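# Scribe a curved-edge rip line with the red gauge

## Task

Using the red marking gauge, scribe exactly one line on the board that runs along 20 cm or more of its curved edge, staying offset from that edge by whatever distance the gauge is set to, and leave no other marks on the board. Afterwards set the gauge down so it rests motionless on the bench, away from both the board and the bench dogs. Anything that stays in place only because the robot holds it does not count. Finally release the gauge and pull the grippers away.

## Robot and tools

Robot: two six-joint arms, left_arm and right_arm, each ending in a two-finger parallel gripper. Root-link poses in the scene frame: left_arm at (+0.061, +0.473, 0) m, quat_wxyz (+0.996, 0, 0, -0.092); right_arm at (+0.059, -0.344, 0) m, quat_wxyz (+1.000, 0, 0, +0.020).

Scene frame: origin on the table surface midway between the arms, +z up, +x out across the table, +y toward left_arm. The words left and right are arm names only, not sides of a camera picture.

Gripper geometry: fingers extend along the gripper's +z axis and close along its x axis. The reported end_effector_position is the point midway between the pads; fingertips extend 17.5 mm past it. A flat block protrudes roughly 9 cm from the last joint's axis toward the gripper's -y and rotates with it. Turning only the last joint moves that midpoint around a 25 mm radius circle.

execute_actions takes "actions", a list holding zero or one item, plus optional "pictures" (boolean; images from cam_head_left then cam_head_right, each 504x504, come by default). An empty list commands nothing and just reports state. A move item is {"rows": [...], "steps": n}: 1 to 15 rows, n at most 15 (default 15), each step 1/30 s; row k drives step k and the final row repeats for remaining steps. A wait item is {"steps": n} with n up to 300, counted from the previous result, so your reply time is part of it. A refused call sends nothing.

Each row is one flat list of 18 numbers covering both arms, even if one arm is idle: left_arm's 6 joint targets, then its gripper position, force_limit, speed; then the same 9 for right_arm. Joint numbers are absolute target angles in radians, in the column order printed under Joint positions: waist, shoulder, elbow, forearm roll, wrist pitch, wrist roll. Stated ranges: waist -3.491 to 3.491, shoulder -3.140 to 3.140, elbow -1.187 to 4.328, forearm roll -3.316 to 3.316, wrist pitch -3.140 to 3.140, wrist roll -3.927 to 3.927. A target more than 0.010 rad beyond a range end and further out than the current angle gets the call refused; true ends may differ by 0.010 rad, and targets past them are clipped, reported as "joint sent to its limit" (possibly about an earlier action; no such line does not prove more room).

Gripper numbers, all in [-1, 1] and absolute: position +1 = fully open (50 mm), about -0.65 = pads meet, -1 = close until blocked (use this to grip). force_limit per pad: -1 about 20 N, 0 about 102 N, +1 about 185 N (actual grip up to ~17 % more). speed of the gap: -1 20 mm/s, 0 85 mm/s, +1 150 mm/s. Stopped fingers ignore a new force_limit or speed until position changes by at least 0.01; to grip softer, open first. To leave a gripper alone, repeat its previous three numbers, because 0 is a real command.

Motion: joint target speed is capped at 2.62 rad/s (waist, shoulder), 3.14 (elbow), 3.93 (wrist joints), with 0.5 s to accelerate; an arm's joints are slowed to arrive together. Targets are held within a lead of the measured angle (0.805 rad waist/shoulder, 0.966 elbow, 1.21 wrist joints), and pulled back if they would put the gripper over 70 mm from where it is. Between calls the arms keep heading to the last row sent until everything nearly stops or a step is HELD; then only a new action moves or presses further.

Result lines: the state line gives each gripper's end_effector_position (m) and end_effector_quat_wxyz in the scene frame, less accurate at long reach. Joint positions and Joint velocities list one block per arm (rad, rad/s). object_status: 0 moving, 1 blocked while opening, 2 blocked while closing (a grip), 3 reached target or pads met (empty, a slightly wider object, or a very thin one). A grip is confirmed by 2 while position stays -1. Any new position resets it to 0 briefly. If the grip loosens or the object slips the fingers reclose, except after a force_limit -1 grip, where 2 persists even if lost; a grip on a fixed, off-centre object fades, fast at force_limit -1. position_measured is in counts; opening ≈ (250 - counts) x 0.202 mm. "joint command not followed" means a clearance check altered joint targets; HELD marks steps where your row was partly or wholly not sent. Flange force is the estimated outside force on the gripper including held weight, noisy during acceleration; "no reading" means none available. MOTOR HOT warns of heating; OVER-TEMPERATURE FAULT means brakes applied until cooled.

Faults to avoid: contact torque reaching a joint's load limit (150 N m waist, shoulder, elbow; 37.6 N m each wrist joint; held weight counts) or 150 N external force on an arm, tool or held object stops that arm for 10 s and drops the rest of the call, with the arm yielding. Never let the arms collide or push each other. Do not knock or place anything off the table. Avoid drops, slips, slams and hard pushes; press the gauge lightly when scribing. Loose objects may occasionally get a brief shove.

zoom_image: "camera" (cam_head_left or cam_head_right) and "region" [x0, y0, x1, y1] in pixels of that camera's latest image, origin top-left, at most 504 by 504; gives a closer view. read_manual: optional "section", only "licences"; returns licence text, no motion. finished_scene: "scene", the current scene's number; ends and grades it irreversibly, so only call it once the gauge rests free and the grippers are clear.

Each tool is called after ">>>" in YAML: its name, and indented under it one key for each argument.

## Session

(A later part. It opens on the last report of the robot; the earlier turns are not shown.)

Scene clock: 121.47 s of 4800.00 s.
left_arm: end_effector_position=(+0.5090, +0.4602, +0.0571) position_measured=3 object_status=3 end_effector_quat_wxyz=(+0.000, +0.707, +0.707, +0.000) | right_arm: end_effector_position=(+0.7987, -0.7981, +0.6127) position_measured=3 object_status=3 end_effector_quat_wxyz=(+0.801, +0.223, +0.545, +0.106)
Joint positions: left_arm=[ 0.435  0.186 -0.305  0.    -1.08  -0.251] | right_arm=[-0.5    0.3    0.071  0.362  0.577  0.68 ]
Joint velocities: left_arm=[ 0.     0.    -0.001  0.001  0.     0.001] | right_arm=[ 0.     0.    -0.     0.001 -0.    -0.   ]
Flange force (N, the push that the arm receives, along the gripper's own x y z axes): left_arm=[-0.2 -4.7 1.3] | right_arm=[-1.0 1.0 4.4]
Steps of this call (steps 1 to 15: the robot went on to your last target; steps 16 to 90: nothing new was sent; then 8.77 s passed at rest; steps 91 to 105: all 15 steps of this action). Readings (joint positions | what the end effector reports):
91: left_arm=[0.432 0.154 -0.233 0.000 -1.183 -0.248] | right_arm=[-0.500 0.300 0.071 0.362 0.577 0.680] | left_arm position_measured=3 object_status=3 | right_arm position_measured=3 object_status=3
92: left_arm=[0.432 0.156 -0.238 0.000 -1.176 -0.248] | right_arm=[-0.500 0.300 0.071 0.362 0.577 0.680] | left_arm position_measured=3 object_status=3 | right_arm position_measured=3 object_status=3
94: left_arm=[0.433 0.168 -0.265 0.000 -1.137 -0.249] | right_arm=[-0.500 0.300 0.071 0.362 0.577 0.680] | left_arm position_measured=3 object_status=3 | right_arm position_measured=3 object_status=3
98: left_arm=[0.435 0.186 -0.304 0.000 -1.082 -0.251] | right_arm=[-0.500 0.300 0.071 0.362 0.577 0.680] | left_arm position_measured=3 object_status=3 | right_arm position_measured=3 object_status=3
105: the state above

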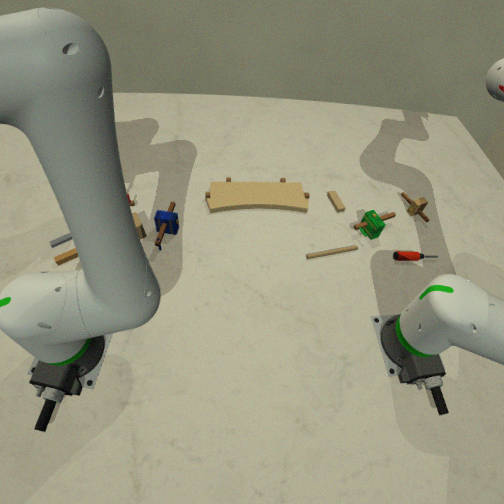

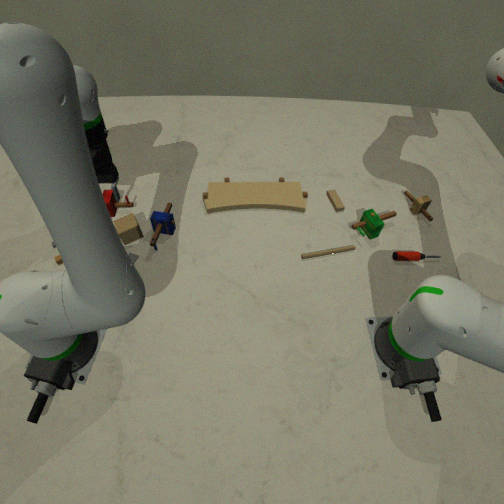

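>>> execute_actions:
  actions:
    - {"rows":[[0.435,0.186,-0.3053,0,-1.0795,-0.251,-1,-0.3,0,-0.5,0.3,0.071,0.362,0.577,0.68,1,0,0]]}
  pictures: false

>>> execute_actions:
  actions:
    - {"steps":10}
  pictures: false

>>> execute_actions:
  actions:
    - {"rows":[[0.435,0.1,-0.1,0,-1.371,-0.251,-1,-0.3,0,-0.5,0.3,0.071,0.362,0.577,0.68,1,0,0]]}
  pictures: false

>>> execute_actions:
  actions:
    - {"rows":[[-0.303,0.1,-0.1,0,-1.371,2.058,-1,-0.3,0,-0.5,0.3,0.071,0.362,0.577,0.68,1,0,0]]}
  pictures: false

>>> execute_actions:
  actions:
    - {"steps":35}
  pictures: false

>>> execute_actions:
  actions:
    - {"rows":[[-0.303,0.2386,-0.1312,0,-1.201,2.058,-1,-0.3,0,-0.5,0.3,0.071,0.362,0.577,0.68,1,0,0]]}

>>> zoom_image:
  camera: "cam_head_right"
  region: [180,130,320,270]

Scene clock: 141.97 s of 4800.00 s.
left_arm: end_effector_position=(+0.5090, +0.4602, +0.0571) position_measured=102 object_status=2 end_effector_quat_wxyz=(-0.000, +0.707, +0.707, -0.000) | right_arm: end_effector_position=(+0.7987, -0.7981, +0.6127) position_measured=3 object_status=3 end_effector_quat_wxyz=(+0.801, +0.223, +0.545, +0.106)
Joint positions: left_arm=[ 0.435  0.186 -0.305 -0.    -1.079 -0.251] | right_arm=[-0.5    0.3    0.071  0.362  0.577  0.68 ]
Joint velocities: left_arm=[ 0.001 -0.001  0.    -0.     0.     0.002] | right_arm=[-0.     0.    -0.     0.001 -0.002 -0.   ]
Flange force (N, the push that the arm receives, along the gripper's own x y z axes): left_arm=[-0.8 -2.0 3.3] | right_arm=[-1.1 1.9 0.1]
Steps of this call (steps 1 to 15: the robot went on to your last target; steps 16 to 90: nothing new was sent; then 17.00 s passed at rest; steps 91 to 105: all 15 steps of this action). Readings (joint positions | what the end effector reports):
91: left_arm=[0.435 0.186 -0.305 -0.000 -1.079 -0.251] | right_arm=[-0.500 0.300 0.071 0.362 0.577 0.680] | left_arm position_measured=13 object_status=0 | right_arm position_measured=3 object_status=3
92: left_arm=[0.435 0.186 -0.305 -0.000 -1.079 -0.251] | right_arm=[-0.500 0.300 0.071 0.362 0.577 0.680] | left_arm position_measured=27 object_status=0 | right_arm position_measured=3 object_status=3
94: left_arm=[0.435 0.186 -0.305 0.000 -1.079 -0.251] | right_arm=[-0.500 0.300 0.071 0.362 0.577 0.680] | left_arm position_measured=55 object_status=0 | right_arm position_measured=3 object_status=3
98: left_arm=[0.435 0.186 -0.305 -0.000 -1.079 -0.251] | right_arm=[-0.500 0.300 0.071 0.362 0.577 0.680] | left_arm position_measured=102 object_status=0 | right_arm position_measured=3 object_status=3
105: the state above

Scene clock: 142.30 s of 4800.00 s.
left_arm: end_effector_position=(+0.5090, +0.4602, +0.0571) position_measured=102 object_status=2 end_effector_quat_wxyz=(-0.000, +0.707, +0.707, -0.000) | right_arm: end_effector_position=(+0.7987, -0.7981, +0.6127) position_measured=3 object_status=3 end_effector_quat_wxyz=(+0.801, +0.223, +0.545, +0.106)
Joint positions: left_arm=[ 0.435  0.186 -0.305 -0.    -1.079 -0.251] | right_arm=[-0.5    0.3    0.071  0.362  0.577  0.68 ]
Joint velocities: left_arm=[-0.001 -0.002 -0.001 -0.001 -0.    -0.001] | right_arm=[ 0.    -0.    -0.001 -0.    -0.001  0.002]
Flange force (N, the push that the arm receives, along the gripper's own x y z axes): left_arm=[-1.6 -2.2 2.1] | right_arm=[-1.6 0.0 2.9]
Steps of this call (steps 1 to 10: the robot went on to your last target). Readings (joint positions | what the end effector reports):
1: left_arm=[0.435 0.186 -0.305 -0.000 -1.079 -0.251] | right_arm=[-0.500 0.300 0.071 0.362 0.577 0.680] | left_arm position_measured=102 object_status=2 | right_arm position_measured=3 object_status=3
2: left_arm=[0.435 0.186 -0.305 -0.000 -1.079 -0.251] | right_arm=[-0.500 0.300 0.071 0.362 0.577 0.680] | left_arm position_measured=102 object_status=2 | right_arm position_measured=3 object_status=3
4: left_arm=[0.435 0.186 -0.305 -0.000 -1.079 -0.251] | right_arm=[-0.500 0.300 0.071 0.362 0.577 0.680] | left_arm position_measured=102 object_status=2 | right_arm position_measured=3 object_status=3
8: left_arm=[0.435 0.186 -0.305 -0.000 -1.079 -0.251] | right_arm=[-0.500 0.300 0.071 0.362 0.577 0.680] | left_arm position_measured=102 object_status=2 | right_arm position_measured=3 object_status=3
10: the state above

Scene clock: 142.80 s of 4800.00 s.
left_arm: end_effector_position=(+0.5160, +0.4620, +0.1791) position_measured=102 object_status=2 end_effector_quat_wxyz=(-0.000, +0.707, +0.707, -0.000) | right_arm: end_effector_position=(+0.7987, -0.7981, +0.6127) position_measured=3 object_status=3 end_effector_quat_wxyz=(+0.801, +0.223, +0.545, +0.106)
Joint positions: left_arm=[ 0.435  0.1   -0.101 -0.    -1.37  -0.251] | right_arm=[-0.5    0.3    0.071  0.362  0.577  0.68 ]
Joint velocities: left_arm=[-0.001 -0.001  0.007  0.001 -0.015  0.002] | right_arm=[-0.     0.    -0.     0.     0.     0.001]
Flange force (N, the push that the arm receives, along the gripper's own x y z axes): left_arm=[-1.1 0.2 3.3] | right_arm=[-1.1 0.6 3.4]
Steps of this call (steps 1 to 15: all 15 steps of this action). Readings (joint positions | what the end effector reports):
1: left_arm=[0.435 0.186 -0.305 -0.000 -1.080 -0.251] | right_arm=[-0.500 0.300 0.071 0.362 0.577 0.680] | left_arm position_measured=102 object_status=2 | right_arm position_measured=3 object_status=3
2: left_arm=[0.435 0.184 -0.300 -0.000 -1.087 -0.251] | right_arm=[-0.500 0.300 0.071 0.362 0.577 0.680] | left_arm position_measured=102 object_status=2 | right_arm position_measured=3 object_status=3
4: left_arm=[0.435 0.173 -0.272 -0.000 -1.128 -0.251] | right_arm=[-0.500 0.300 0.071 0.362 0.577 0.680] | left_arm position_measured=102 object_status=2 | right_arm position_measured=3 object_status=3
8: left_arm=[0.435 0.131 -0.174 -0.000 -1.265 -0.251] | right_arm=[-0.500 0.300 0.071 0.362 0.577 0.680] | left_arm position_measured=102 object_status=2 | right_arm position_measured=3 object_status=3
15: the state above

Scene clock: 143.30 s of 4800.00 s.
left_arm: end_effector_position=(+0.4935, +0.3176, +0.1793) position_measured=102 object_status=2 end_effector_quat_wxyz=(-0.000, +0.605, +0.796, -0.000) | right_arm: end_effector_position=(+0.7987, -0.7981, +0.6127) position_measured=3 object_status=3 end_effector_quat_wxyz=(+0.801, +0.223, +0.545, +0.106)
Joint positions: left_arm=[ 0.143  0.1   -0.1    0.    -1.371  0.312] | right_arm=[-0.5    0.3    0.071  0.362  0.577  0.68 ]
Joint velocities: left_arm=[-0.654 -0.     0.     0.    -0.001  1.602] | right_arm=[ 0.    -0.     0.     0.    -0.001 -0.   ]
Flange force (N, the push that the arm receives, along the gripper's own x y z axes): left_arm=[0.2 -0.6 2.5] | right_arm=[-1.7 0.4 2.5]
Steps of this call (steps 1 to 15: all 15 steps of this action). Readings (joint positions | what the end effector reports):
1: left_arm=[0.435 0.100 -0.101 -0.000 -1.371 -0.251] | right_arm=[-0.500 0.300 0.071 0.362 0.577 0.680] | left_arm position_measured=102 object_status=2 | right_arm position_measured=3 object_status=3
2: left_arm=[0.431 0.100 -0.100 -0.000 -1.371 -0.243] | right_arm=[-0.500 0.300 0.071 0.362 0.577 0.680] | left_arm position_measured=102 object_status=2 | right_arm position_measured=3 object_status=3
4: left_arm=[0.406 0.100 -0.100 -0.000 -1.371 -0.203] | right_arm=[-0.500 0.300 0.071 0.362 0.577 0.680] | left_arm position_measured=102 object_status=2 | right_arm position_measured=3 object_status=3
8: left_arm=[0.308 0.100 -0.100 0.000 -1.371 -0.036] | right_arm=[-0.500 0.300 0.071 0.362 0.577 0.680] | left_arm position_measured=102 object_status=2 | right_arm position_measured=3 object_status=3
15: the state above

Scene clock: 144.47 s of 4800.00 s.
left_arm: end_effector_position=(+0.4087, +0.1169, +0.1795) position_measured=102 object_status=2 end_effector_quat_wxyz=(-0.000, +0.000, +1.000, +0.000) | right_arm: end_effector_position=(+0.7987, -0.7981, +0.6127) position_measured=3 object_status=3 end_effector_quat_wxyz=(+0.801, +0.223, +0.545, +0.106)
Joint positions: left_arm=[-0.303  0.1   -0.1    0.    -1.371  2.058] | right_arm=[-0.5    0.3    0.071  0.362  0.577  0.68 ]
Joint velocities: left_arm=[ 0.002  0.     0.     0.    -0.     0.001] | right_arm=[ 0.     0.     0.001 -0.001 -0.001 -0.001]
Flange force (N, the push that the arm receives, along the gripper's own x y z axes): left_arm=[3.2 0.8 3.5] | right_arm=[-0.9 1.3 0.1]
Steps of this call (steps 1 to 35: the robot went on to your last target). Readings (joint positions | what the end effector reports):
1: left_arm=[0.121 0.100 -0.100 0.000 -1.371 0.367] | right_arm=[-0.500 0.300 0.071 0.362 0.577 0.680] | left_arm position_measured=102 object_status=2 | right_arm position_measured=3 object_status=3
2: left_arm=[0.100 0.100 -0.100 0.000 -1.371 0.424] | right_arm=[-0.500 0.300 0.071 0.362 0.577 0.680] | left_arm position_measured=102 object_status=2 | right_arm position_measured=3 object_status=3
4: left_arm=[0.058 0.100 -0.100 0.000 -1.371 0.544] | right_arm=[-0.500 0.300 0.071 0.362 0.577 0.680] | left_arm position_measured=102 object_status=2 | right_arm position_measured=3 object_status=3
8: left_arm=[-0.022 0.100 -0.100 0.000 -1.371 0.809] | right_arm=[-0.500 0.300 0.071 0.362 0.577 0.680] | left_arm position_measured=102 object_status=2 | right_arm position_measured=3 object_status=3
35: the state above

Scene clock: 144.97 s of 4800.00 s.
left_arm: end_effector_position=(+0.4401, +0.1002, +0.1001) position_measured=102 object_status=2 end_effector_quat_wxyz=(+0.000, +0.000, +1.000, -0.000) | right_arm: end_effector_position=(+0.7987, -0.7981, +0.6127) position_measured=3 object_status=3 end_effector_quat_wxyz=(+0.801, +0.223, +0.545, +0.106)
Joint positions: left_arm=[-0.303  0.238 -0.131  0.    -1.201  2.058] | right_arm=[-0.5    0.3    0.071  0.362  0.577  0.68 ]
Joint velocities: left_arm=[ 0.     0.004 -0.001 -0.     0.002  0.   ] | right_arm=[-0.    -0.     0.     0.    -0.001 -0.001]
Flange force (N, the push that the arm receives, along the gripper's own x y z axes): left_arm=[0.8 -2.4 1.4] | right_arm=[-1.2 -0.1 3.1]
Steps of this call (steps 1 to 15: all 15 steps of this action). Readings (joint positions | what the end effector reports):
1: left_arm=[-0.303 0.100 -0.100 0.000 -1.371 2.058] | right_arm=[-0.500 0.300 0.071 0.362 0.577 0.680] | left_arm position_measured=102 object_status=2 | right_arm position_measured=3 object_status=3
2: left_arm=[-0.303 0.104 -0.101 0.000 -1.365 2.058] | right_arm=[-0.500 0.300 0.071 0.362 0.577 0.680] | left_arm position_measured=102 object_status=2 | right_arm position_measured=3 object_status=3
4: left_arm=[-0.303 0.131 -0.107 0.000 -1.332 2.058] | right_arm=[-0.500 0.300 0.071 0.362 0.577 0.680] | left_arm position_measured=102 object_status=2 | right_arm position_measured=3 object_status=3
8: left_arm=[-0.303 0.216 -0.126 0.000 -1.229 2.058] | right_arm=[-0.500 0.300 0.071 0.362 0.577 0.680] | left_arm position_measured=102 object_status=2 | right_arm position_measured=3 object_status=3
15: the state above

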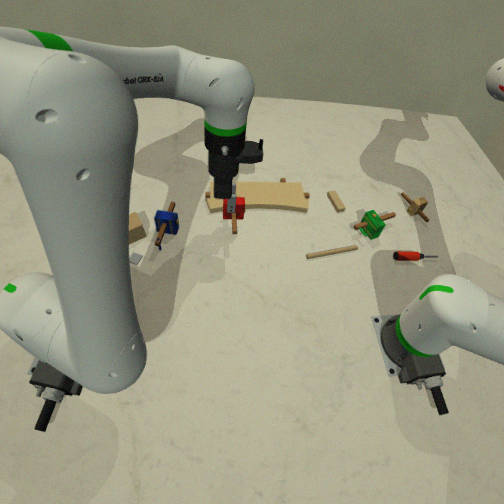

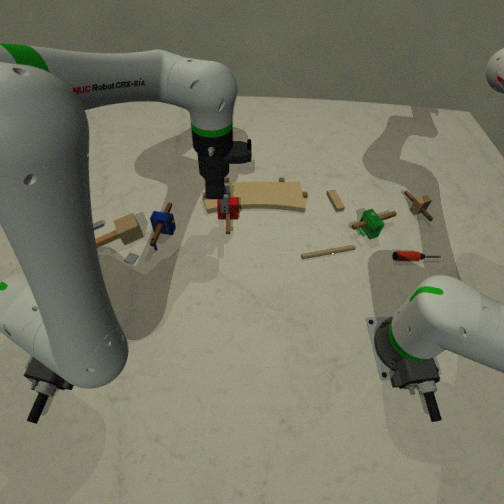

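Region (180, 130, 320, 270) of cam_head_right's 504x504 image, scaled by 3.600, with more detail than that image has.

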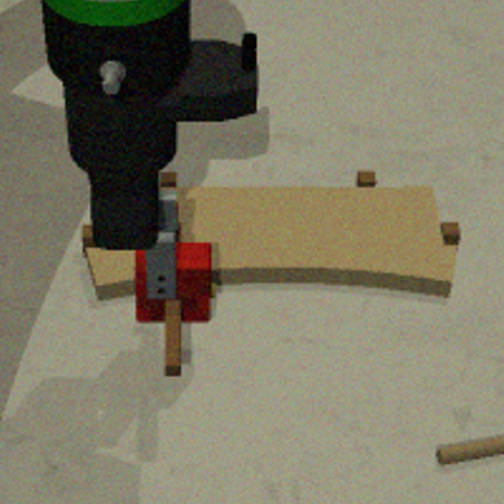

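>>> execute_actions:
  actions:
    - {"rows":[[-0.303,0.3,0.5,0,-2.5,0.3,-1,-0.3,0,-0.5,0.3,0.071,0.362,0.577,0.68,1,0,0]]}
  pictures: false

>>> execute_actions:
  actions:
    - {"steps":40}

>>> zoom_image:
  camera: "cam_head_right"
  region: [130,80,290,240]

Scene clock: 162.50 s of 4800.00 s.
left_arm: end_effector_position=(+0.3742, +0.1320, +0.2090) position_measured=102 object_status=2 end_effector_quat_wxyz=(-0.142, +0.286, +0.947, +0.028) | right_arm: end_effector_position=(+0.7987, -0.7981, +0.6127) position_measured=3 object_status=3 end_effector_quat_wxyz=(+0.801, +0.223, +0.545, +0.106)
Joint positions: left_arm=[-0.303  0.264  0.128 -0.    -1.726  1.472] | right_arm=[-0.5    0.3    0.071  0.362  0.577  0.68 ]
Joint velocities: left_arm=[-0.001  0.053  0.538 -0.001 -1.113 -1.579] | right_arm=[ 0.     0.     0.     0.     0.001 -0.001]
Flange force (N, the push that the arm receives, along the gripper's own x y z axes): left_arm=[3.9 -1.1 6.1] | right_arm=[-1.5 0.0 2.5]
Steps of this call (steps 1 to 15: the robot went on to your last target; steps 16 to 90: nothing new was sent; then 14.03 s passed at rest; steps 91 to 105: all 15 steps of this action). Readings (joint positions | what the end effector reports):
91: left_arm=[-0.303 0.239 -0.131 0.000 -1.201 2.058] | right_arm=[-0.500 0.300 0.071 0.362 0.577 0.680] | left_arm position_measured=102 object_status=2 | right_arm position_measured=3 object_status=3
92: left_arm=[-0.303 0.239 -0.127 -0.000 -1.209 2.051] | right_arm=[-0.500 0.300 0.071 0.362 0.577 0.680] | left_arm position_measured=102 object_status=2 | right_arm position_measured=3 object_status=3
94: left_arm=[-0.303 0.241 -0.106 -0.000 -1.249 2.010] | right_arm=[-0.500 0.300 0.071 0.362 0.577 0.680] | left_arm position_measured=102 object_status=2 | right_arm position_measured=3 object_status=3
98: left_arm=[-0.303 0.250 -0.017 -0.000 -1.425 1.833] | right_arm=[-0.500 0.300 0.071 0.362 0.577 0.680] | left_arm position_measured=102 object_status=2 | right_arm position_measured=3 object_status=3
105: the state above

Scene clock: 163.83 s of 4800.00 s.
left_arm: end_effector_position=(+0.2673, +0.2084, +0.4334) position_measured=102 object_status=2 end_effector_quat_wxyz=(-0.330, +0.719, +0.596, -0.136) | right_arm: end_effector_position=(+0.7987, -0.7981, +0.6127) position_measured=3 object_status=3 end_effector_quat_wxyz=(+0.801, +0.223, +0.545, +0.106)
Joint positions: left_arm=[-0.303  0.3    0.5   -0.    -2.5    0.3  ] | right_arm=[-0.5    0.3    0.071  0.362  0.577  0.68 ]
Joint velocities: left_arm=[ 0.001 -0.     0.    -0.     0.    -0.   ] | right_arm=[-0.     0.001 -0.     0.    -0.001 -0.   ]
Flange force (N, the push that the arm receives, along the gripper's own x y z axes): left_arm=[-1.9 -0.3 5.3] | right_arm=[-1.3 0.3 3.2]
Steps of this call (steps 1 to 40: the robot went on to your last target). Readings (joint positions | what the end effector reports):
1: left_arm=[-0.303 0.265 0.146 -0.000 -1.763 1.418] | right_arm=[-0.500 0.300 0.071 0.362 0.577 0.680] | left_arm position_measured=102 object_status=2 | right_arm position_measured=3 object_status=3
2: left_arm=[-0.303 0.267 0.163 -0.000 -1.800 1.363] | right_arm=[-0.500 0.300 0.071 0.362 0.577 0.680] | left_arm position_measured=102 object_status=2 | right_arm position_measured=3 object_status=3
4: left_arm=[-0.303 0.271 0.198 -0.000 -1.872 1.254] | right_arm=[-0.500 0.300 0.071 0.362 0.577 0.680] | left_arm position_measured=102 object_status=2 | right_arm position_measured=3 object_status=3
8: left_arm=[-0.303 0.277 0.266 -0.000 -2.013 1.040] | right_arm=[-0.500 0.300 0.071 0.362 0.577 0.680] | left_arm position_measured=102 object_status=2 | right_arm position_measured=3 object_status=3
40: the state above

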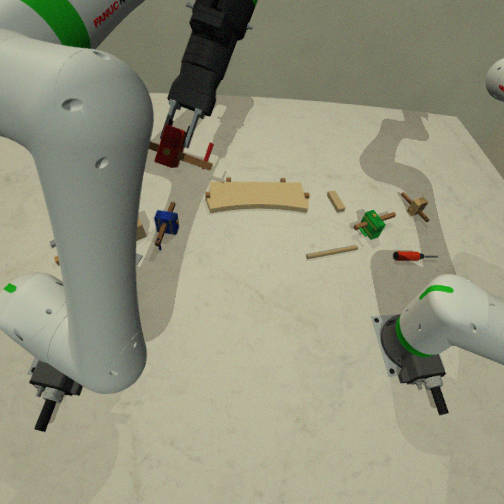

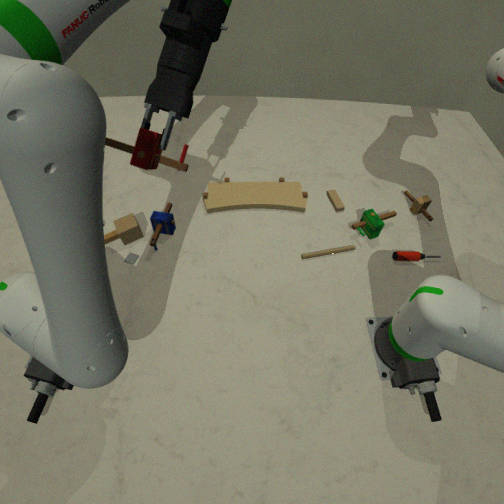

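Region (130, 80, 290, 240) of cam_head_right's 504x504 image, scaled by 3.150, with more detail than that image has.

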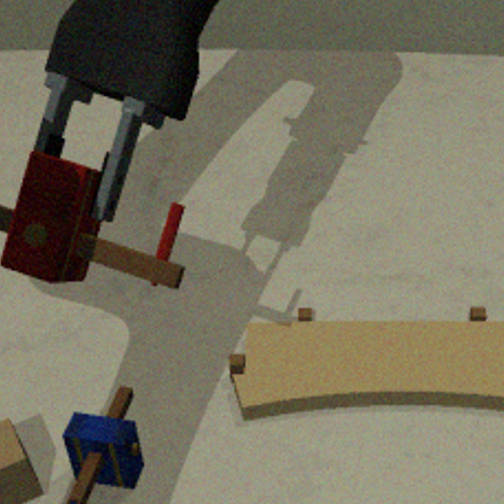

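>>> execute_actions:
  actions:
    - {"rows":[[-0.27,0.2386,-0.1312,0,-1.201,2.1636,-1,-0.3,0,-0.5,0.3,0.071,0.362,0.577,0.68,1,0,0]]}
  pictures: false

>>> execute_actions:
  actions:
    - {"steps":40}
  pictures: false

>>> execute_actions:
  actions:
    - {"rows":[[-0.2488,0.272,-0.1598,0,-1.139,2.1636,-1,-0.3,0,-0.5,0.3,0.071,0.362,0.577,0.68,1,0,0]]}

>>> zoom_image:
  camera: "cam_head_right"
  region: [190,160,270,240]

Scene clock: 183.63 s of 4800.00 s.
left_arm: end_effector_position=(+0.3293, +0.1685, +0.2923) position_measured=102 object_status=2 end_effector_quat_wxyz=(-0.231, +0.564, +0.792, -0.033) | right_arm: end_effector_position=(+0.7987, -0.7981, +0.6127) position_measured=3 object_status=3 end_effector_quat_wxyz=(+0.801, +0.223, +0.545, +0.106)
Joint positions: left_arm=[-0.291  0.278  0.272  0.    -2.036  0.809] | right_arm=[-0.5    0.3    0.071  0.362  0.577  0.68 ]
Joint velocities: left_arm=[ 0.027 -0.051 -0.518  0.001  1.068  1.428] | right_arm=[-0.     0.     0.     0.001 -0.001  0.   ]
Flange force (N, the push that the arm receives, along the gripper's own x y z axes): left_arm=[-2.7 -0.8 -1.3] | right_arm=[-1.7 -0.2 2.6]
Steps of this call (steps 1 to 15: the robot went on to your last target; steps 16 to 90: nothing new was sent; then 16.30 s passed at rest; steps 91 to 105: all 15 steps of this action). Readings (joint positions | what the end effector reports):
91: left_arm=[-0.303 0.300 0.500 0.000 -2.500 0.300] | right_arm=[-0.500 0.300 0.071 0.362 0.577 0.680] | left_arm position_measured=102 object_status=2 | right_arm position_measured=3 object_status=3
92: left_arm=[-0.303 0.299 0.496 0.000 -2.492 0.307] | right_arm=[-0.500 0.300 0.071 0.362 0.577 0.680] | left_arm position_measured=102 object_status=2 | right_arm position_measured=3 object_status=3
94: left_arm=[-0.302 0.297 0.475 0.000 -2.452 0.348] | right_arm=[-0.500 0.300 0.071 0.362 0.577 0.680] | left_arm position_measured=102 object_status=2 | right_arm position_measured=3 object_status=3
98: left_arm=[-0.298 0.290 0.398 0.000 -2.298 0.502] | right_arm=[-0.500 0.300 0.071 0.362 0.577 0.680] | left_arm position_measured=102 object_status=2 | right_arm position_measured=3 object_status=3
105: the state above

Scene clock: 184.97 s of 4800.00 s.
left_arm: end_effector_position=(+0.4548, +0.1132, +0.1000) position_measured=102 object_status=2 end_effector_quat_wxyz=(+0.000, -0.069, +0.998, -0.000) | right_arm: end_effector_position=(+0.7987, -0.7981, +0.6127) position_measured=3 object_status=3 end_effector_quat_wxyz=(+0.801, +0.223, +0.545, +0.106)
Joint positions: left_arm=[-0.27   0.239 -0.131  0.    -1.201  2.164] | right_arm=[-0.5    0.3    0.071  0.362  0.577  0.68 ]
Joint velocities: left_arm=[ 0.001  0.    -0.001  0.001 -0.    -0.   ] | right_arm=[ 0.001  0.    -0.     0.001  0.    -0.001]
Flange force (N, the push that the arm receives, along the gripper's own x y z axes): left_arm=[2.2 0.5 1.4] | right_arm=[-0.8 0.5 2.2]
Steps of this call (steps 1 to 40: the robot went on to your last target). Readings (joint positions | what the end effector reports):
1: left_arm=[-0.290 0.276 0.254 0.000 -2.000 0.858] | right_arm=[-0.500 0.300 0.071 0.362 0.577 0.680] | left_arm position_measured=102 object_status=2 | right_arm position_measured=3 object_status=3
2: left_arm=[-0.289 0.274 0.237 0.000 -1.964 0.909] | right_arm=[-0.500 0.300 0.071 0.362 0.577 0.680] | left_arm position_measured=102 object_status=2 | right_arm position_measured=3 object_status=3
4: left_arm=[-0.288 0.271 0.203 0.000 -1.893 1.016] | right_arm=[-0.500 0.300 0.071 0.362 0.577 0.680] | left_arm position_measured=102 object_status=2 | right_arm position_measured=3 object_status=3
8: left_arm=[-0.284 0.264 0.135 0.000 -1.752 1.248] | right_arm=[-0.500 0.300 0.071 0.362 0.577 0.680] | left_arm position_measured=102 object_status=2 | right_arm position_measured=3 object_status=3
40: the state above

Scene clock: 185.47 s of 4800.00 s.
left_arm: end_effector_position=(+0.4649, +0.1205, +0.0720) position_measured=102 object_status=2 end_effector_quat_wxyz=(+0.000, -0.080, +0.997, +0.000) | right_arm: end_effector_position=(+0.7987, -0.7981, +0.6127) position_measured=3 object_status=3 end_effector_quat_wxyz=(+0.801, +0.223, +0.545, +0.106)
Joint positions: left_arm=[-0.249  0.272 -0.16  -0.    -1.139  2.164] | right_arm=[-0.5    0.3    0.071  0.362  0.577  0.68 ]
Joint velocities: left_arm=[-0.001  0.002 -0.001  0.     0.    -0.   ] | right_arm=[-0.     0.    -0.001 -0.001  0.    -0.001]
Flange force (N, the push that the arm receives, along the gripper's own x y z axes): left_arm=[3.4 4.3 2.8] | right_arm=[-1.5 0.3 1.9]
Steps of this call (steps 1 to 15: all 15 steps of this action). Readings (joint positions | what the end effector reports):
1: left_arm=[-0.270 0.239 -0.132 0.000 -1.200 2.164] | right_arm=[-0.500 0.300 0.071 0.362 0.577 0.680] | left_arm position_measured=102 object_status=2 | right_arm position_measured=3 object_status=3
2: left_arm=[-0.267 0.242 -0.135 0.000 -1.193 2.164] | right_arm=[-0.500 0.300 0.071 0.362 0.577 0.680] | left_arm position_measured=102 object_status=2 | right_arm position_measured=3 object_status=3
4: left_arm=[-0.256 0.260 -0.150 -0.000 -1.161 2.164] | right_arm=[-0.500 0.300 0.071 0.362 0.577 0.680] | left_arm position_measured=102 object_status=2 | right_arm position_measured=3 object_status=3
8: left_arm=[-0.249 0.272 -0.159 -0.000 -1.140 2.164] | right_arm=[-0.500 0.300 0.071 0.362 0.577 0.680] | left_arm position_measured=102 object_status=2 | right_arm position_measured=3 object_status=3
15: the state above

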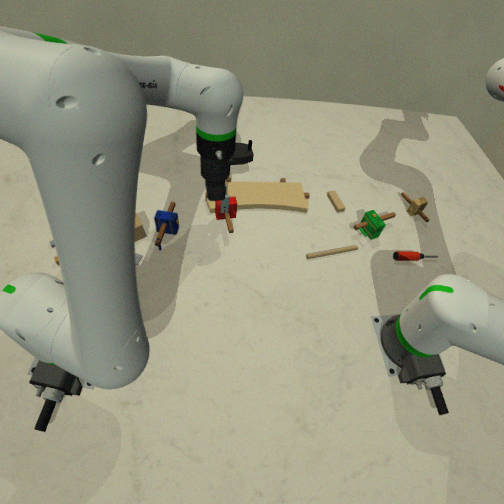

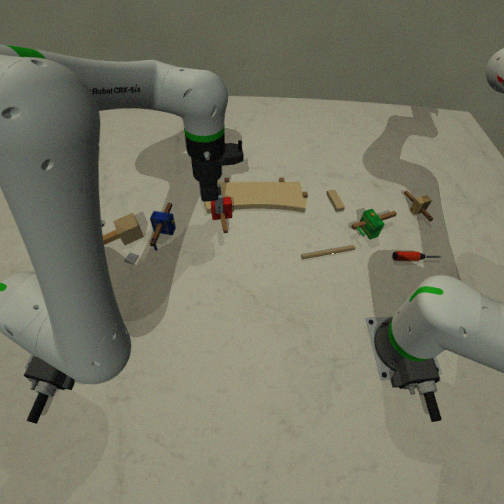

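Region (190, 160, 270, 240) of cam_head_right's 504x504 image, scaled by 6.300, with more detail than that image has.

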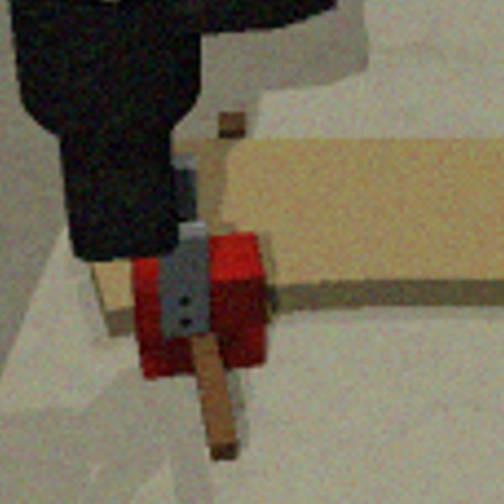

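>>> execute_actions:
  actions:
    - {"rows":[[-0.2344,0.292,-0.1342,0,-1.1446,2.149,-1,-0.3,0,-0.5,0.3,0.071,0.362,0.577,0.68,1,0,0]]}
  pictures: false

>>> execute_actions:
  actions:
    - {"rows":[[-0.2322,0.2951,-0.1302,0,-1.1455,2.147,-1,-0.3,0,-0.5,0.3,0.071,0.362,0.577,0.68,1,0,0]]}

>>> zoom_image:
  camera: "cam_head_right"
  region: [190,160,270,240]

Scene clock: 207.33 s of 4800.00 s.
left_arm: end_effector_position=(+0.4777, +0.1226, +0.0719) position_measured=102 object_status=2 end_effector_quat_wxyz=(-0.000, -0.080, +0.997, -0.000) | right_arm: end_effector_position=(+0.7987, -0.7981, +0.6127) position_measured=3 object_status=3 end_effector_quat_wxyz=(+0.801, +0.223, +0.545, +0.106)
Joint positions: left_arm=[-0.234  0.292 -0.134  0.    -1.145  2.149] | right_arm=[-0.5    0.3    0.071  0.362  0.577  0.68 ]
Joint velocities: left_arm=[ 0.     0.001 -0.001  0.001 -0.     0.   ] | right_arm=[-0.     0.     0.    -0.     0.001 -0.001]
Flange force (N, the push that the arm receives, along the gripper's own x y z axes): left_arm=[4.5 3.9 3.2] | right_arm=[-1.6 0.3 3.8]
Steps of this call (steps 1 to 15: the robot went on to your last target; steps 16 to 90: nothing new was sent; then 18.37 s passed at rest; steps 91 to 105: all 15 steps of this action). Readings (joint positions | what the end effector reports):
91: left_arm=[-0.248 0.273 -0.159 0.000 -1.139 2.164] | right_arm=[-0.500 0.300 0.071 0.362 0.577 0.680] | left_arm position_measured=102 object_status=2 | right_arm position_measured=3 object_status=3
92: left_arm=[-0.246 0.277 -0.154 0.000 -1.140 2.161] | right_arm=[-0.500 0.300 0.071 0.362 0.577 0.680] | left_arm position_measured=102 object_status=2 | right_arm position_measured=3 object_status=3
94: left_arm=[-0.237 0.288 -0.140 0.000 -1.143 2.152] | right_arm=[-0.500 0.300 0.071 0.362 0.577 0.680] | left_arm position_measured=102 object_status=2 | right_arm position_measured=3 object_status=3
98: left_arm=[-0.235 0.292 -0.135 0.000 -1.145 2.149] | right_arm=[-0.500 0.300 0.071 0.362 0.577 0.680] | left_arm position_measured=102 object_status=2 | right_arm position_measured=3 object_status=3
105: the state above

Scene clock: 207.83 s of 4800.00 s.
left_arm: end_effector_position=(+0.4796, +0.1230, +0.0719) position_measured=102 object_status=2 end_effector_quat_wxyz=(-0.000, -0.080, +0.997, -0.000) | right_arm: end_effector_position=(+0.7987, -0.7981, +0.6127) position_measured=3 object_status=3 end_effector_quat_wxyz=(+0.801, +0.223, +0.545, +0.106)
Joint positions: left_arm=[-0.232  0.295 -0.13   0.    -1.146  2.147] | right_arm=[-0.5    0.3    0.071  0.362  0.577  0.68 ]
Joint velocities: left_arm=[ 0.     0.    -0.    -0.    -0.     0.002] | right_arm=[ 0.     0.    -0.    -0.001  0.001  0.   ]
Flange force (N, the push that the arm receives, along the gripper's own x y z axes): left_arm=[20.3 2.7 -5.9] | right_arm=[-1.2 0.3 2.6]
Steps of this call (steps 1 to 15: all 15 steps of this action). Readings (joint positions | what the end effector reports):
1: left_arm=[-0.234 0.292 -0.134 0.000 -1.145 2.149] | right_arm=[-0.500 0.300 0.071 0.362 0.577 0.680] | left_arm position_measured=102 object_status=2 | right_arm position_measured=3 object_status=3
2: left_arm=[-0.233 0.293 -0.132 0.000 -1.145 2.148] | right_arm=[-0.500 0.300 0.071 0.362 0.577 0.680] | left_arm position_measured=102 object_status=2 | right_arm position_measured=3 object_status=3
4: left_arm=[-0.233 0.295 -0.131 0.000 -1.146 2.147] | right_arm=[-0.500 0.300 0.071 0.362 0.577 0.680] | left_arm position_measured=102 object_status=2 | right_arm position_measured=3 object_status=3
8: left_arm=[-0.232 0.295 -0.130 0.000 -1.146 2.147] | right_arm=[-0.500 0.300 0.071 0.362 0.577 0.680] | left_arm position_measured=102 object_status=2 | right_arm position_measured=3 object_status=3
15: the state above

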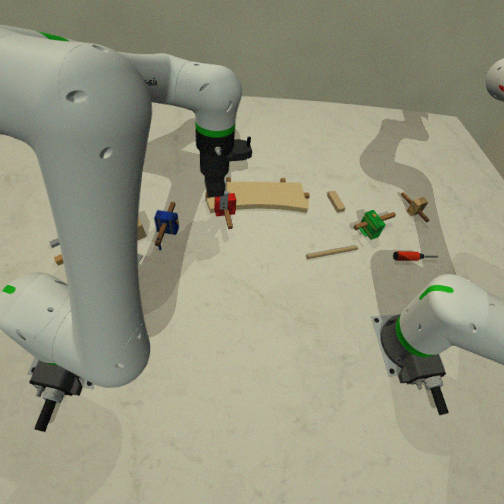

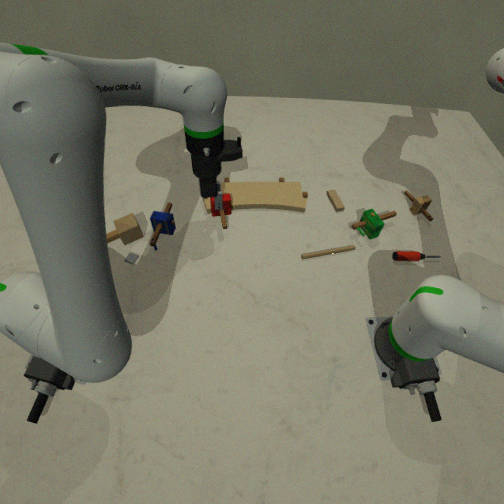

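Region (190, 160, 270, 240) of cam_head_right's 504x504 image, scaled by 6.300, with more detail than that image has.

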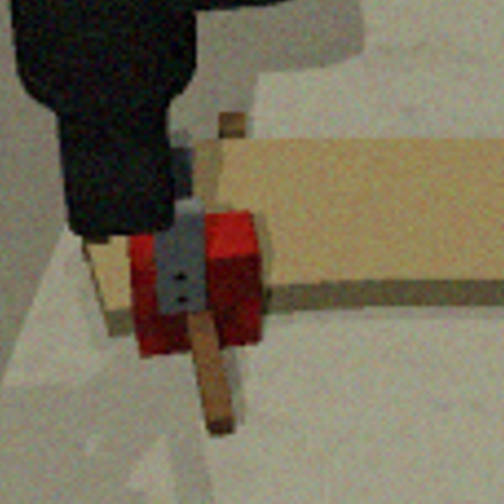

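>>> execute_actions:
  actions:
    - {"rows":[[-0.2488,0.272,-0.1598,0,-1.139,2.1636,-1,-0.3,0,-0.5,0.3,0.071,0.362,0.577,0.68,1,0,0]],"steps":8}
  pictures: false

>>> execute_actions:
  actions:
    - {"rows":[[-0.3943,0.4679,0.1093,0,-1.2122,2.1491,-1,-0.3,0,-0.5,0.3,0.071,0.362,0.577,0.68,1,0,0]]}
  pictures: false

>>> execute_actions:
  actions:
    - {"rows":[[-0.3924,0.4712,0.1141,0,-1.2137,2.1472,-1,-0.3,0,-0.5,0.3,0.071,0.362,0.577,0.68,1,0,0]]}
  pictures: false

>>> execute_actions:
  actions:
    - {"rows":[[-0.3906,0.4745,0.1189,0,-1.2152,2.1454,-1,-0.3,0,-0.5,0.3,0.071,0.362,0.577,0.68,1,0,0]]}

>>> zoom_image:
  camera: "cam_head_left"
  region: [195,165,325,240]

Scene clock: 228.20 s of 4800.00 s.
left_arm: end_effector_position=(+0.4652, +0.1206, +0.0719) position_measured=102 object_status=2 end_effector_quat_wxyz=(+0.000, -0.080, +0.997, +0.000) | right_arm: end_effector_position=(+0.7987, -0.7981, +0.6127) position_measured=3 object_status=3 end_effector_quat_wxyz=(+0.801, +0.223, +0.545, +0.106)
Joint positions: left_arm=[-0.248  0.272 -0.159 -0.    -1.139  2.163] | right_arm=[-0.5    0.3    0.071  0.362  0.577  0.68 ]
Joint velocities: left_arm=[-0.005 -0.004 -0.008  0.002  0.001  0.003] | right_arm=[-0.     0.001 -0.     0.     0.001  0.   ]
Flange force (N, the push that the arm receives, along the gripper's own x y z axes): left_arm=[4.5 5.5 3.6] | right_arm=[-1.1 1.0 2.4]
Steps of this call (steps 1 to 15: the robot went on to your last target; steps 16 to 90: nothing new was sent; then 17.10 s passed at rest; steps 91 to 98: all 8 steps of this action). Readings (joint positions | what the end effector reports):
91: left_arm=[-0.232 0.295 -0.131 -0.000 -1.145 2.147] | right_arm=[-0.500 0.300 0.071 0.362 0.577 0.680] | left_arm position_measured=102 object_status=2 | right_arm position_measured=3 object_status=3
92: left_arm=[-0.235 0.291 -0.136 -0.000 -1.143 2.150] | right_arm=[-0.500 0.300 0.071 0.362 0.577 0.680] | left_arm position_measured=102 object_status=2 | right_arm position_measured=3 object_status=3
94: left_arm=[-0.245 0.278 -0.153 -0.000 -1.140 2.160] | right_arm=[-0.500 0.300 0.071 0.362 0.577 0.680] | left_arm position_measured=102 object_status=2 | right_arm position_measured=3 object_status=3
98: the state above

Scene clock: 228.70 s of 4800.00 s.
left_arm: end_effector_position=(+0.4818, +0.0183, +0.0720) position_measured=102 object_status=2 end_effector_quat_wxyz=(-0.000, -0.000, +1.000, +0.000) | right_arm: end_effector_position=(+0.7987, -0.7981, +0.6127) position_measured=3 object_status=3 end_effector_quat_wxyz=(+0.801, +0.223, +0.545, +0.106)
Joint positions: left_arm=[-0.394  0.468  0.109  0.    -1.212  2.149] | right_arm=[-0.5    0.3    0.071  0.362  0.577  0.68 ]
Joint velocities: left_arm=[-0.002  0.004  0.01  -0.    -0.002 -0.002] | right_arm=[-0.    -0.     0.     0.    -0.     0.001]
Flange force (N, the push that the arm receives, along the gripper's own x y z axes): left_arm=[2.9 3.2 3.0] | right_arm=[-1.3 0.4 2.4]
Steps of this call (steps 1 to 15: all 15 steps of this action). Readings (joint positions | what the end effector reports):
1: left_arm=[-0.249 0.273 -0.159 -0.000 -1.139 2.163] | right_arm=[-0.500 0.300 0.071 0.362 0.577 0.680] | left_arm position_measured=102 object_status=2 | right_arm position_measured=3 object_status=3
2: left_arm=[-0.252 0.276 -0.154 -0.000 -1.141 2.163] | right_arm=[-0.500 0.300 0.071 0.362 0.577 0.680] | left_arm position_measured=102 object_status=2 | right_arm position_measured=3 object_status=3
4: left_arm=[-0.270 0.299 -0.122 -0.000 -1.152 2.161] | right_arm=[-0.500 0.300 0.071 0.362 0.577 0.680] | left_arm position_measured=102 object_status=2 | right_arm position_measured=3 object_status=3
8: left_arm=[-0.339 0.393 0.007 0.000 -1.186 2.154] | right_arm=[-0.500 0.300 0.071 0.362 0.577 0.680] | left_arm position_measured=102 object_status=2 | right_arm position_measured=3 object_status=3
15: the state above

Scene clock: 229.20 s of 4800.00 s.
left_arm: end_effector_position=(+0.4839, +0.0181, +0.0720) position_measured=102 object_status=2 end_effector_quat_wxyz=(-0.000, +0.000, +1.000, -0.000) | right_arm: end_effector_position=(+0.7987, -0.7981, +0.6127) position_measured=3 object_status=3 end_effector_quat_wxyz=(+0.801, +0.223, +0.545, +0.106)
Joint positions: left_arm=[-0.392  0.471  0.114  0.    -1.214  2.147] | right_arm=[-0.5    0.3    0.071  0.362  0.577  0.68 ]
Joint velocities: left_arm=[-0.     0.001  0.001 -0.     0.    -0.001] | right_arm=[-0.001  0.    -0.001 -0.001  0.    -0.001]
Flange force (N, the push that the arm receives, along the gripper's own x y z axes): left_arm=[2.7 1.7 1.9] | right_arm=[-0.9 0.8 1.4]
Steps of this call (steps 1 to 15: all 15 steps of this action). Readings (joint positions | what the end effector reports):
1: left_arm=[-0.394 0.468 0.109 0.000 -1.212 2.149] | right_arm=[-0.500 0.300 0.071 0.362 0.577 0.680] | left_arm position_measured=102 object_status=2 | right_arm position_measured=3 object_status=3
2: left_arm=[-0.394 0.469 0.111 0.000 -1.213 2.148] | right_arm=[-0.500 0.300 0.071 0.362 0.577 0.680] | left_arm position_measured=102 object_status=2 | right_arm position_measured=3 object_status=3
4: left_arm=[-0.393 0.471 0.113 0.000 -1.213 2.148] | right_arm=[-0.500 0.300 0.071 0.362 0.577 0.680] | left_arm position_measured=102 object_status=2 | right_arm position_measured=3 object_status=3
8: left_arm=[-0.393 0.471 0.114 0.000 -1.214 2.147] | right_arm=[-0.500 0.300 0.071 0.362 0.577 0.680] | left_arm position_measured=102 object_status=2 | right_arm position_measured=3 object_status=3
15: the state above

Scene clock: 229.70 s of 4800.00 s.
left_arm: end_effector_position=(+0.4859, +0.0181, +0.0720) position_measured=102 object_status=2 end_effector_quat_wxyz=(+0.000, +0.000, +1.000, +0.000) | right_arm: end_effector_position=(+0.7987, -0.7981, +0.6127) position_measured=3 object_status=3 end_effector_quat_wxyz=(+0.801, +0.223, +0.545, +0.106)
Joint positions: left_arm=[-0.391  0.474  0.119 -0.    -1.215  2.145] | right_arm=[-0.5    0.3    0.071  0.362  0.577  0.68 ]
Joint velocities: left_arm=[ 0.001 -0.     0.    -0.     0.    -0.002] | right_arm=[ 0.     0.     0.001 -0.     0.     0.002]
Flange force (N, the push that the arm receives, along the gripper's own x y z axes): left_arm=[0.7 0.8 1.3] | right_arm=[-1.1 1.3 3.4]
Steps of this call (steps 1 to 15: all 15 steps of this action). Readings (joint positions | what the end effector reports):
1: left_arm=[-0.392 0.471 0.114 -0.000 -1.214 2.147] | right_arm=[-0.500 0.300 0.071 0.362 0.577 0.680] | left_arm position_measured=102 object_status=2 | right_arm position_measured=3 object_status=3
2: left_arm=[-0.392 0.473 0.116 -0.000 -1.214 2.146] | right_arm=[-0.500 0.300 0.071 0.362 0.577 0.680] | left_arm position_measured=102 object_status=2 | right_arm position_measured=3 object_status=3
4: left_arm=[-0.391 0.474 0.118 -0.000 -1.215 2.146] | right_arm=[-0.500 0.300 0.071 0.362 0.577 0.680] | left_arm position_measured=102 object_status=2 | right_arm position_measured=3 object_status=3
8: left_arm=[-0.391 0.474 0.119 -0.000 -1.215 2.145] | right_arm=[-0.500 0.300 0.071 0.362 0.577 0.680] | left_arm position_measured=102 object_status=2 | right_arm position_measured=3 object_status=3
15: the state above

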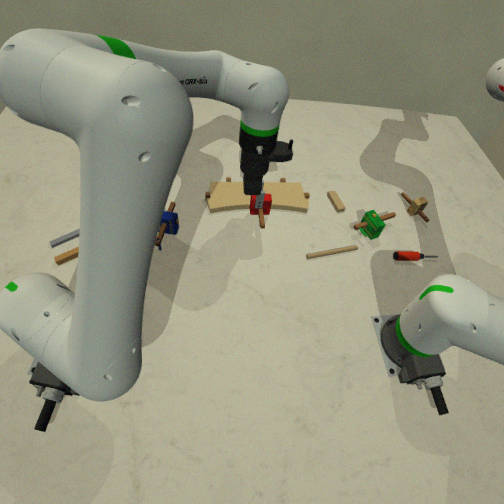

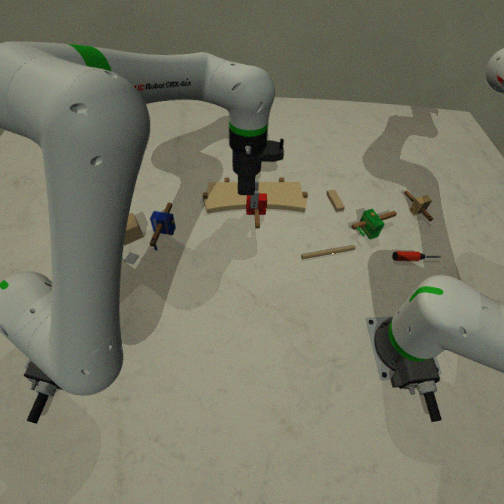

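Region (195, 165, 325, 240) of cam_head_left's 504x504 image, scaled by 3.877, with more detail than that image has; it fills the top 291 rows of this view, and the rest is white.

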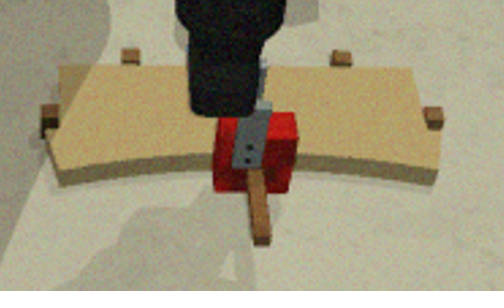

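>>> execute_actions:
  actions:
    - {"rows":[[-0.3887,0.4778,0.1237,0,-1.2167,2.1435,-1,-0.3,0,-0.5,0.3,0.071,0.362,0.577,0.68,1,0,0]]}
  pictures: false

>>> execute_actions:
  actions:
    - {"rows":[[-0.3873,0.4803,0.1273,0,-1.2178,2.1421,-1,-0.3,0,-0.5,0.3,0.071,0.362,0.577,0.68,1,0,0]]}
  pictures: false

Scene clock: 239.17 s of 4800.00 s.
left_arm: end_effector_position=(+0.4879, +0.0181, +0.0720) position_measured=102 object_status=2 end_effector_quat_wxyz=(+0.000, +0.000, +1.000, +0.000) | right_arm: end_effector_position=(+0.7987, -0.7981, +0.6127) position_measured=3 object_status=3 end_effector_quat_wxyz=(+0.801, +0.223, +0.545, +0.106)
Joint positions: left_arm=[-0.389  0.478  0.124 -0.    -1.217  2.144] | right_arm=[-0.5    0.3    0.071  0.362  0.577  0.68 ]
Joint velocities: left_arm=[-0.     0.003  0.001  0.     0.     0.001] | right_arm=[-0.  0.  0.  0.  0.  0.]
Flange force (N, the push that the arm receives, along the gripper's own x y z axes): left_arm=[3.0 3.5 2.1] | right_arm=[-0.9 0.6 3.4]
Steps of this call (steps 1 to 15: the robot went on to your last target; steps 16 to 90: nothing new was sent; then 5.97 s passed at rest; steps 91 to 105: all 15 steps of this action). Readings (joint positions | what the end effector reports):
91: left_arm=[-0.390 0.475 0.119 -0.000 -1.215 2.145] | right_arm=[-0.500 0.300 0.071 0.362 0.577 0.680] | left_arm position_measured=102 object_status=2 | right_arm position_measured=3 object_status=3
92: left_arm=[-0.390 0.476 0.121 -0.000 -1.216 2.145] | right_arm=[-0.500 0.300 0.071 0.362 0.577 0.680] | left_arm position_measured=102 object_status=2 | right_arm position_measured=3 object_status=3
94: left_arm=[-0.389 0.477 0.123 -0.000 -1.216 2.144] | right_arm=[-0.500 0.300 0.071 0.362 0.577 0.680] | left_arm position_measured=102 object_status=2 | right_arm position_measured=3 object_status=3
98: left_arm=[-0.389 0.478 0.124 -0.000 -1.217 2.144] | right_arm=[-0.500 0.300 0.071 0.362 0.577 0.680] | left_arm position_measured=102 object_status=2 | right_arm position_measured=3 object_status=3
105: the state above

Scene clock: 239.67 s of 4800.00 s.
left_arm: end_effector_position=(+0.4894, +0.0182, +0.0720) position_measured=102 object_status=2 end_effector_quat_wxyz=(+0.000, +0.000, +1.000, +0.000) | right_arm: end_effector_position=(+0.7987, -0.7981, +0.6127) position_measured=3 object_status=3 end_effector_quat_wxyz=(+0.801, +0.223, +0.545, +0.106)
Joint positions: left_arm=[-0.387  0.48   0.127 -0.    -1.218  2.142] | right_arm=[-0.5    0.3    0.071  0.362  0.577  0.68 ]
Joint velocities: left_arm=[ 0.     0.002  0.001 -0.001  0.    -0.   ] | right_arm=[-0.     0.    -0.    -0.     0.001  0.   ]
Flange force (N, the push that the arm receives, along the gripper's own x y z axes): left_arm=[4.1 2.9 1.4] | right_arm=[-1.8 1.1 2.3]
Steps of this call (steps 1 to 15: all 15 steps of this action). Readings (joint positions | what the end effector reports):
1: left_arm=[-0.389 0.478 0.124 -0.000 -1.217 2.143] | right_arm=[-0.500 0.300 0.071 0.362 0.577 0.680] | left_arm position_measured=102 object_status=2 | right_arm position_measured=3 object_status=3
2: left_arm=[-0.388 0.479 0.125 -0.000 -1.217 2.143] | right_arm=[-0.500 0.300 0.071 0.362 0.577 0.680] | left_arm position_measured=102 object_status=2 | right_arm position_measured=3 object_status=3
4: left_arm=[-0.388 0.480 0.127 -0.000 -1.218 2.142] | right_arm=[-0.500 0.300 0.071 0.362 0.577 0.680] | left_arm position_measured=102 object_status=2 | right_arm position_measured=3 object_status=3
8: left_arm=[-0.387 0.480 0.127 -0.000 -1.218 2.142] | right_arm=[-0.500 0.300 0.071 0.362 0.577 0.680] | left_arm position_measured=102 object_status=2 | right_arm position_measured=3 object_status=3
15: the state above

>>> execute_actions:
  actions:
    - {"rows":[[-0.3859,0.4828,0.1309,0,-1.2189,2.1407,-1,-0.3,0,-0.5,0.3,0.071,0.362,0.577,0.68,1,0,0]]}
  pictures: false

>>> execute_actions:
  actions:
    - {"rows":[[-0.3845,0.4853,0.1345,0,-1.22,2.1393,-1,-0.3,0,-0.5,0.3,0.071,0.362,0.577,0.68,1,0,0]]}
  pictures: false

Scene clock: 247.03 s of 4800.00 s.
left_arm: end_effector_position=(+0.4909, +0.0182, +0.0719) position_measured=102 object_status=2 end_effector_quat_wxyz=(-0.000, +0.000, +1.000, +0.000) | right_arm: end_effector_position=(+0.7987, -0.7981, +0.6127) position_measured=3 object_status=3 end_effector_quat_wxyz=(+0.801, +0.223, +0.545, +0.106)
Joint positions: left_arm=[-0.386  0.483  0.131  0.    -1.219  2.141] | right_arm=[-0.5    0.3    0.071  0.362  0.577  0.68 ]
Joint velocities: left_arm=[-0.001 -0.003 -0.     0.001  0.    -0.002] | right_arm=[-0.    -0.001 -0.001 -0.    -0.    -0.001]
Flange force (N, the push that the arm receives, along the gripper's own x y z axes): left_arm=[2.2 1.6 2.6] | right_arm=[-1.3 0.8 2.4]
Steps of this call (steps 1 to 15: the robot went on to your last target; steps 16 to 90: nothing new was sent; then 3.87 s passed at rest; steps 91 to 105: all 15 steps of this action). Readings (joint positions | what the end effector reports):
91: left_arm=[-0.387 0.481 0.128 -0.000 -1.218 2.142] | right_arm=[-0.500 0.300 0.071 0.362 0.577 0.680] | left_arm position_measured=102 object_status=2 | right_arm position_measured=3 object_status=3
92: left_arm=[-0.387 0.481 0.129 -0.000 -1.218 2.141] | right_arm=[-0.500 0.300 0.071 0.362 0.577 0.680] | left_arm position_measured=102 object_status=2 | right_arm position_measured=3 object_status=3
94: left_arm=[-0.386 0.482 0.130 -0.000 -1.219 2.141] | right_arm=[-0.500 0.300 0.071 0.362 0.577 0.680] | left_arm position_measured=102 object_status=2 | right_arm position_measured=3 object_status=3
98: left_arm=[-0.386 0.483 0.131 -0.000 -1.219 2.141] | right_arm=[-0.500 0.300 0.071 0.362 0.577 0.680] | left_arm position_measured=102 object_status=2 | right_arm position_measured=3 object_status=3
105: the state above

Scene clock: 247.53 s of 4800.00 s.
left_arm: end_effector_position=(+0.4924, +0.0182, +0.0719) position_measured=102 object_status=2 end_effector_quat_wxyz=(-0.000, +0.000, +1.000, -0.000) | right_arm: end_effector_position=(+0.7987, -0.7981, +0.6127) position_measured=3 object_status=3 end_effector_quat_wxyz=(+0.801, +0.223, +0.545, +0.106)
Joint positions: left_arm=[-0.385  0.485  0.134  0.    -1.22   2.139] | right_arm=[-0.5    0.3    0.071  0.362  0.577  0.68 ]
Joint velocities: left_arm=[-0.001 -0.001 -0.002 -0.001  0.    -0.   ] | right_arm=[ 0.001  0.     0.001  0.    -0.001  0.   ]
Flange force (N, the push that the arm receives, along the gripper's own x y z axes): left_arm=[3.3 2.0 1.4] | right_arm=[-1.3 0.5 3.4]
Steps of this call (steps 1 to 15: all 15 steps of this action). Readings (joint positions | what the end effector reports):
1: left_arm=[-0.386 0.483 0.131 0.000 -1.219 2.141] | right_arm=[-0.500 0.300 0.071 0.362 0.577 0.680] | left_arm position_measured=102 object_status=2 | right_arm position_measured=3 object_status=3
2: left_arm=[-0.385 0.484 0.133 0.000 -1.219 2.140] | right_arm=[-0.500 0.300 0.071 0.362 0.577 0.680] | left_arm position_measured=102 object_status=2 | right_arm position_measured=3 object_status=3
4: left_arm=[-0.385 0.485 0.134 0.000 -1.220 2.140] | right_arm=[-0.500 0.300 0.071 0.362 0.577 0.680] | left_arm position_measured=102 object_status=2 | right_arm position_measured=3 object_status=3
8: left_arm=[-0.385 0.485 0.134 0.000 -1.220 2.139] | right_arm=[-0.500 0.300 0.071 0.362 0.577 0.680] | left_arm position_measured=102 object_status=2 | right_arm position_measured=3 object_status=3
15: the state above


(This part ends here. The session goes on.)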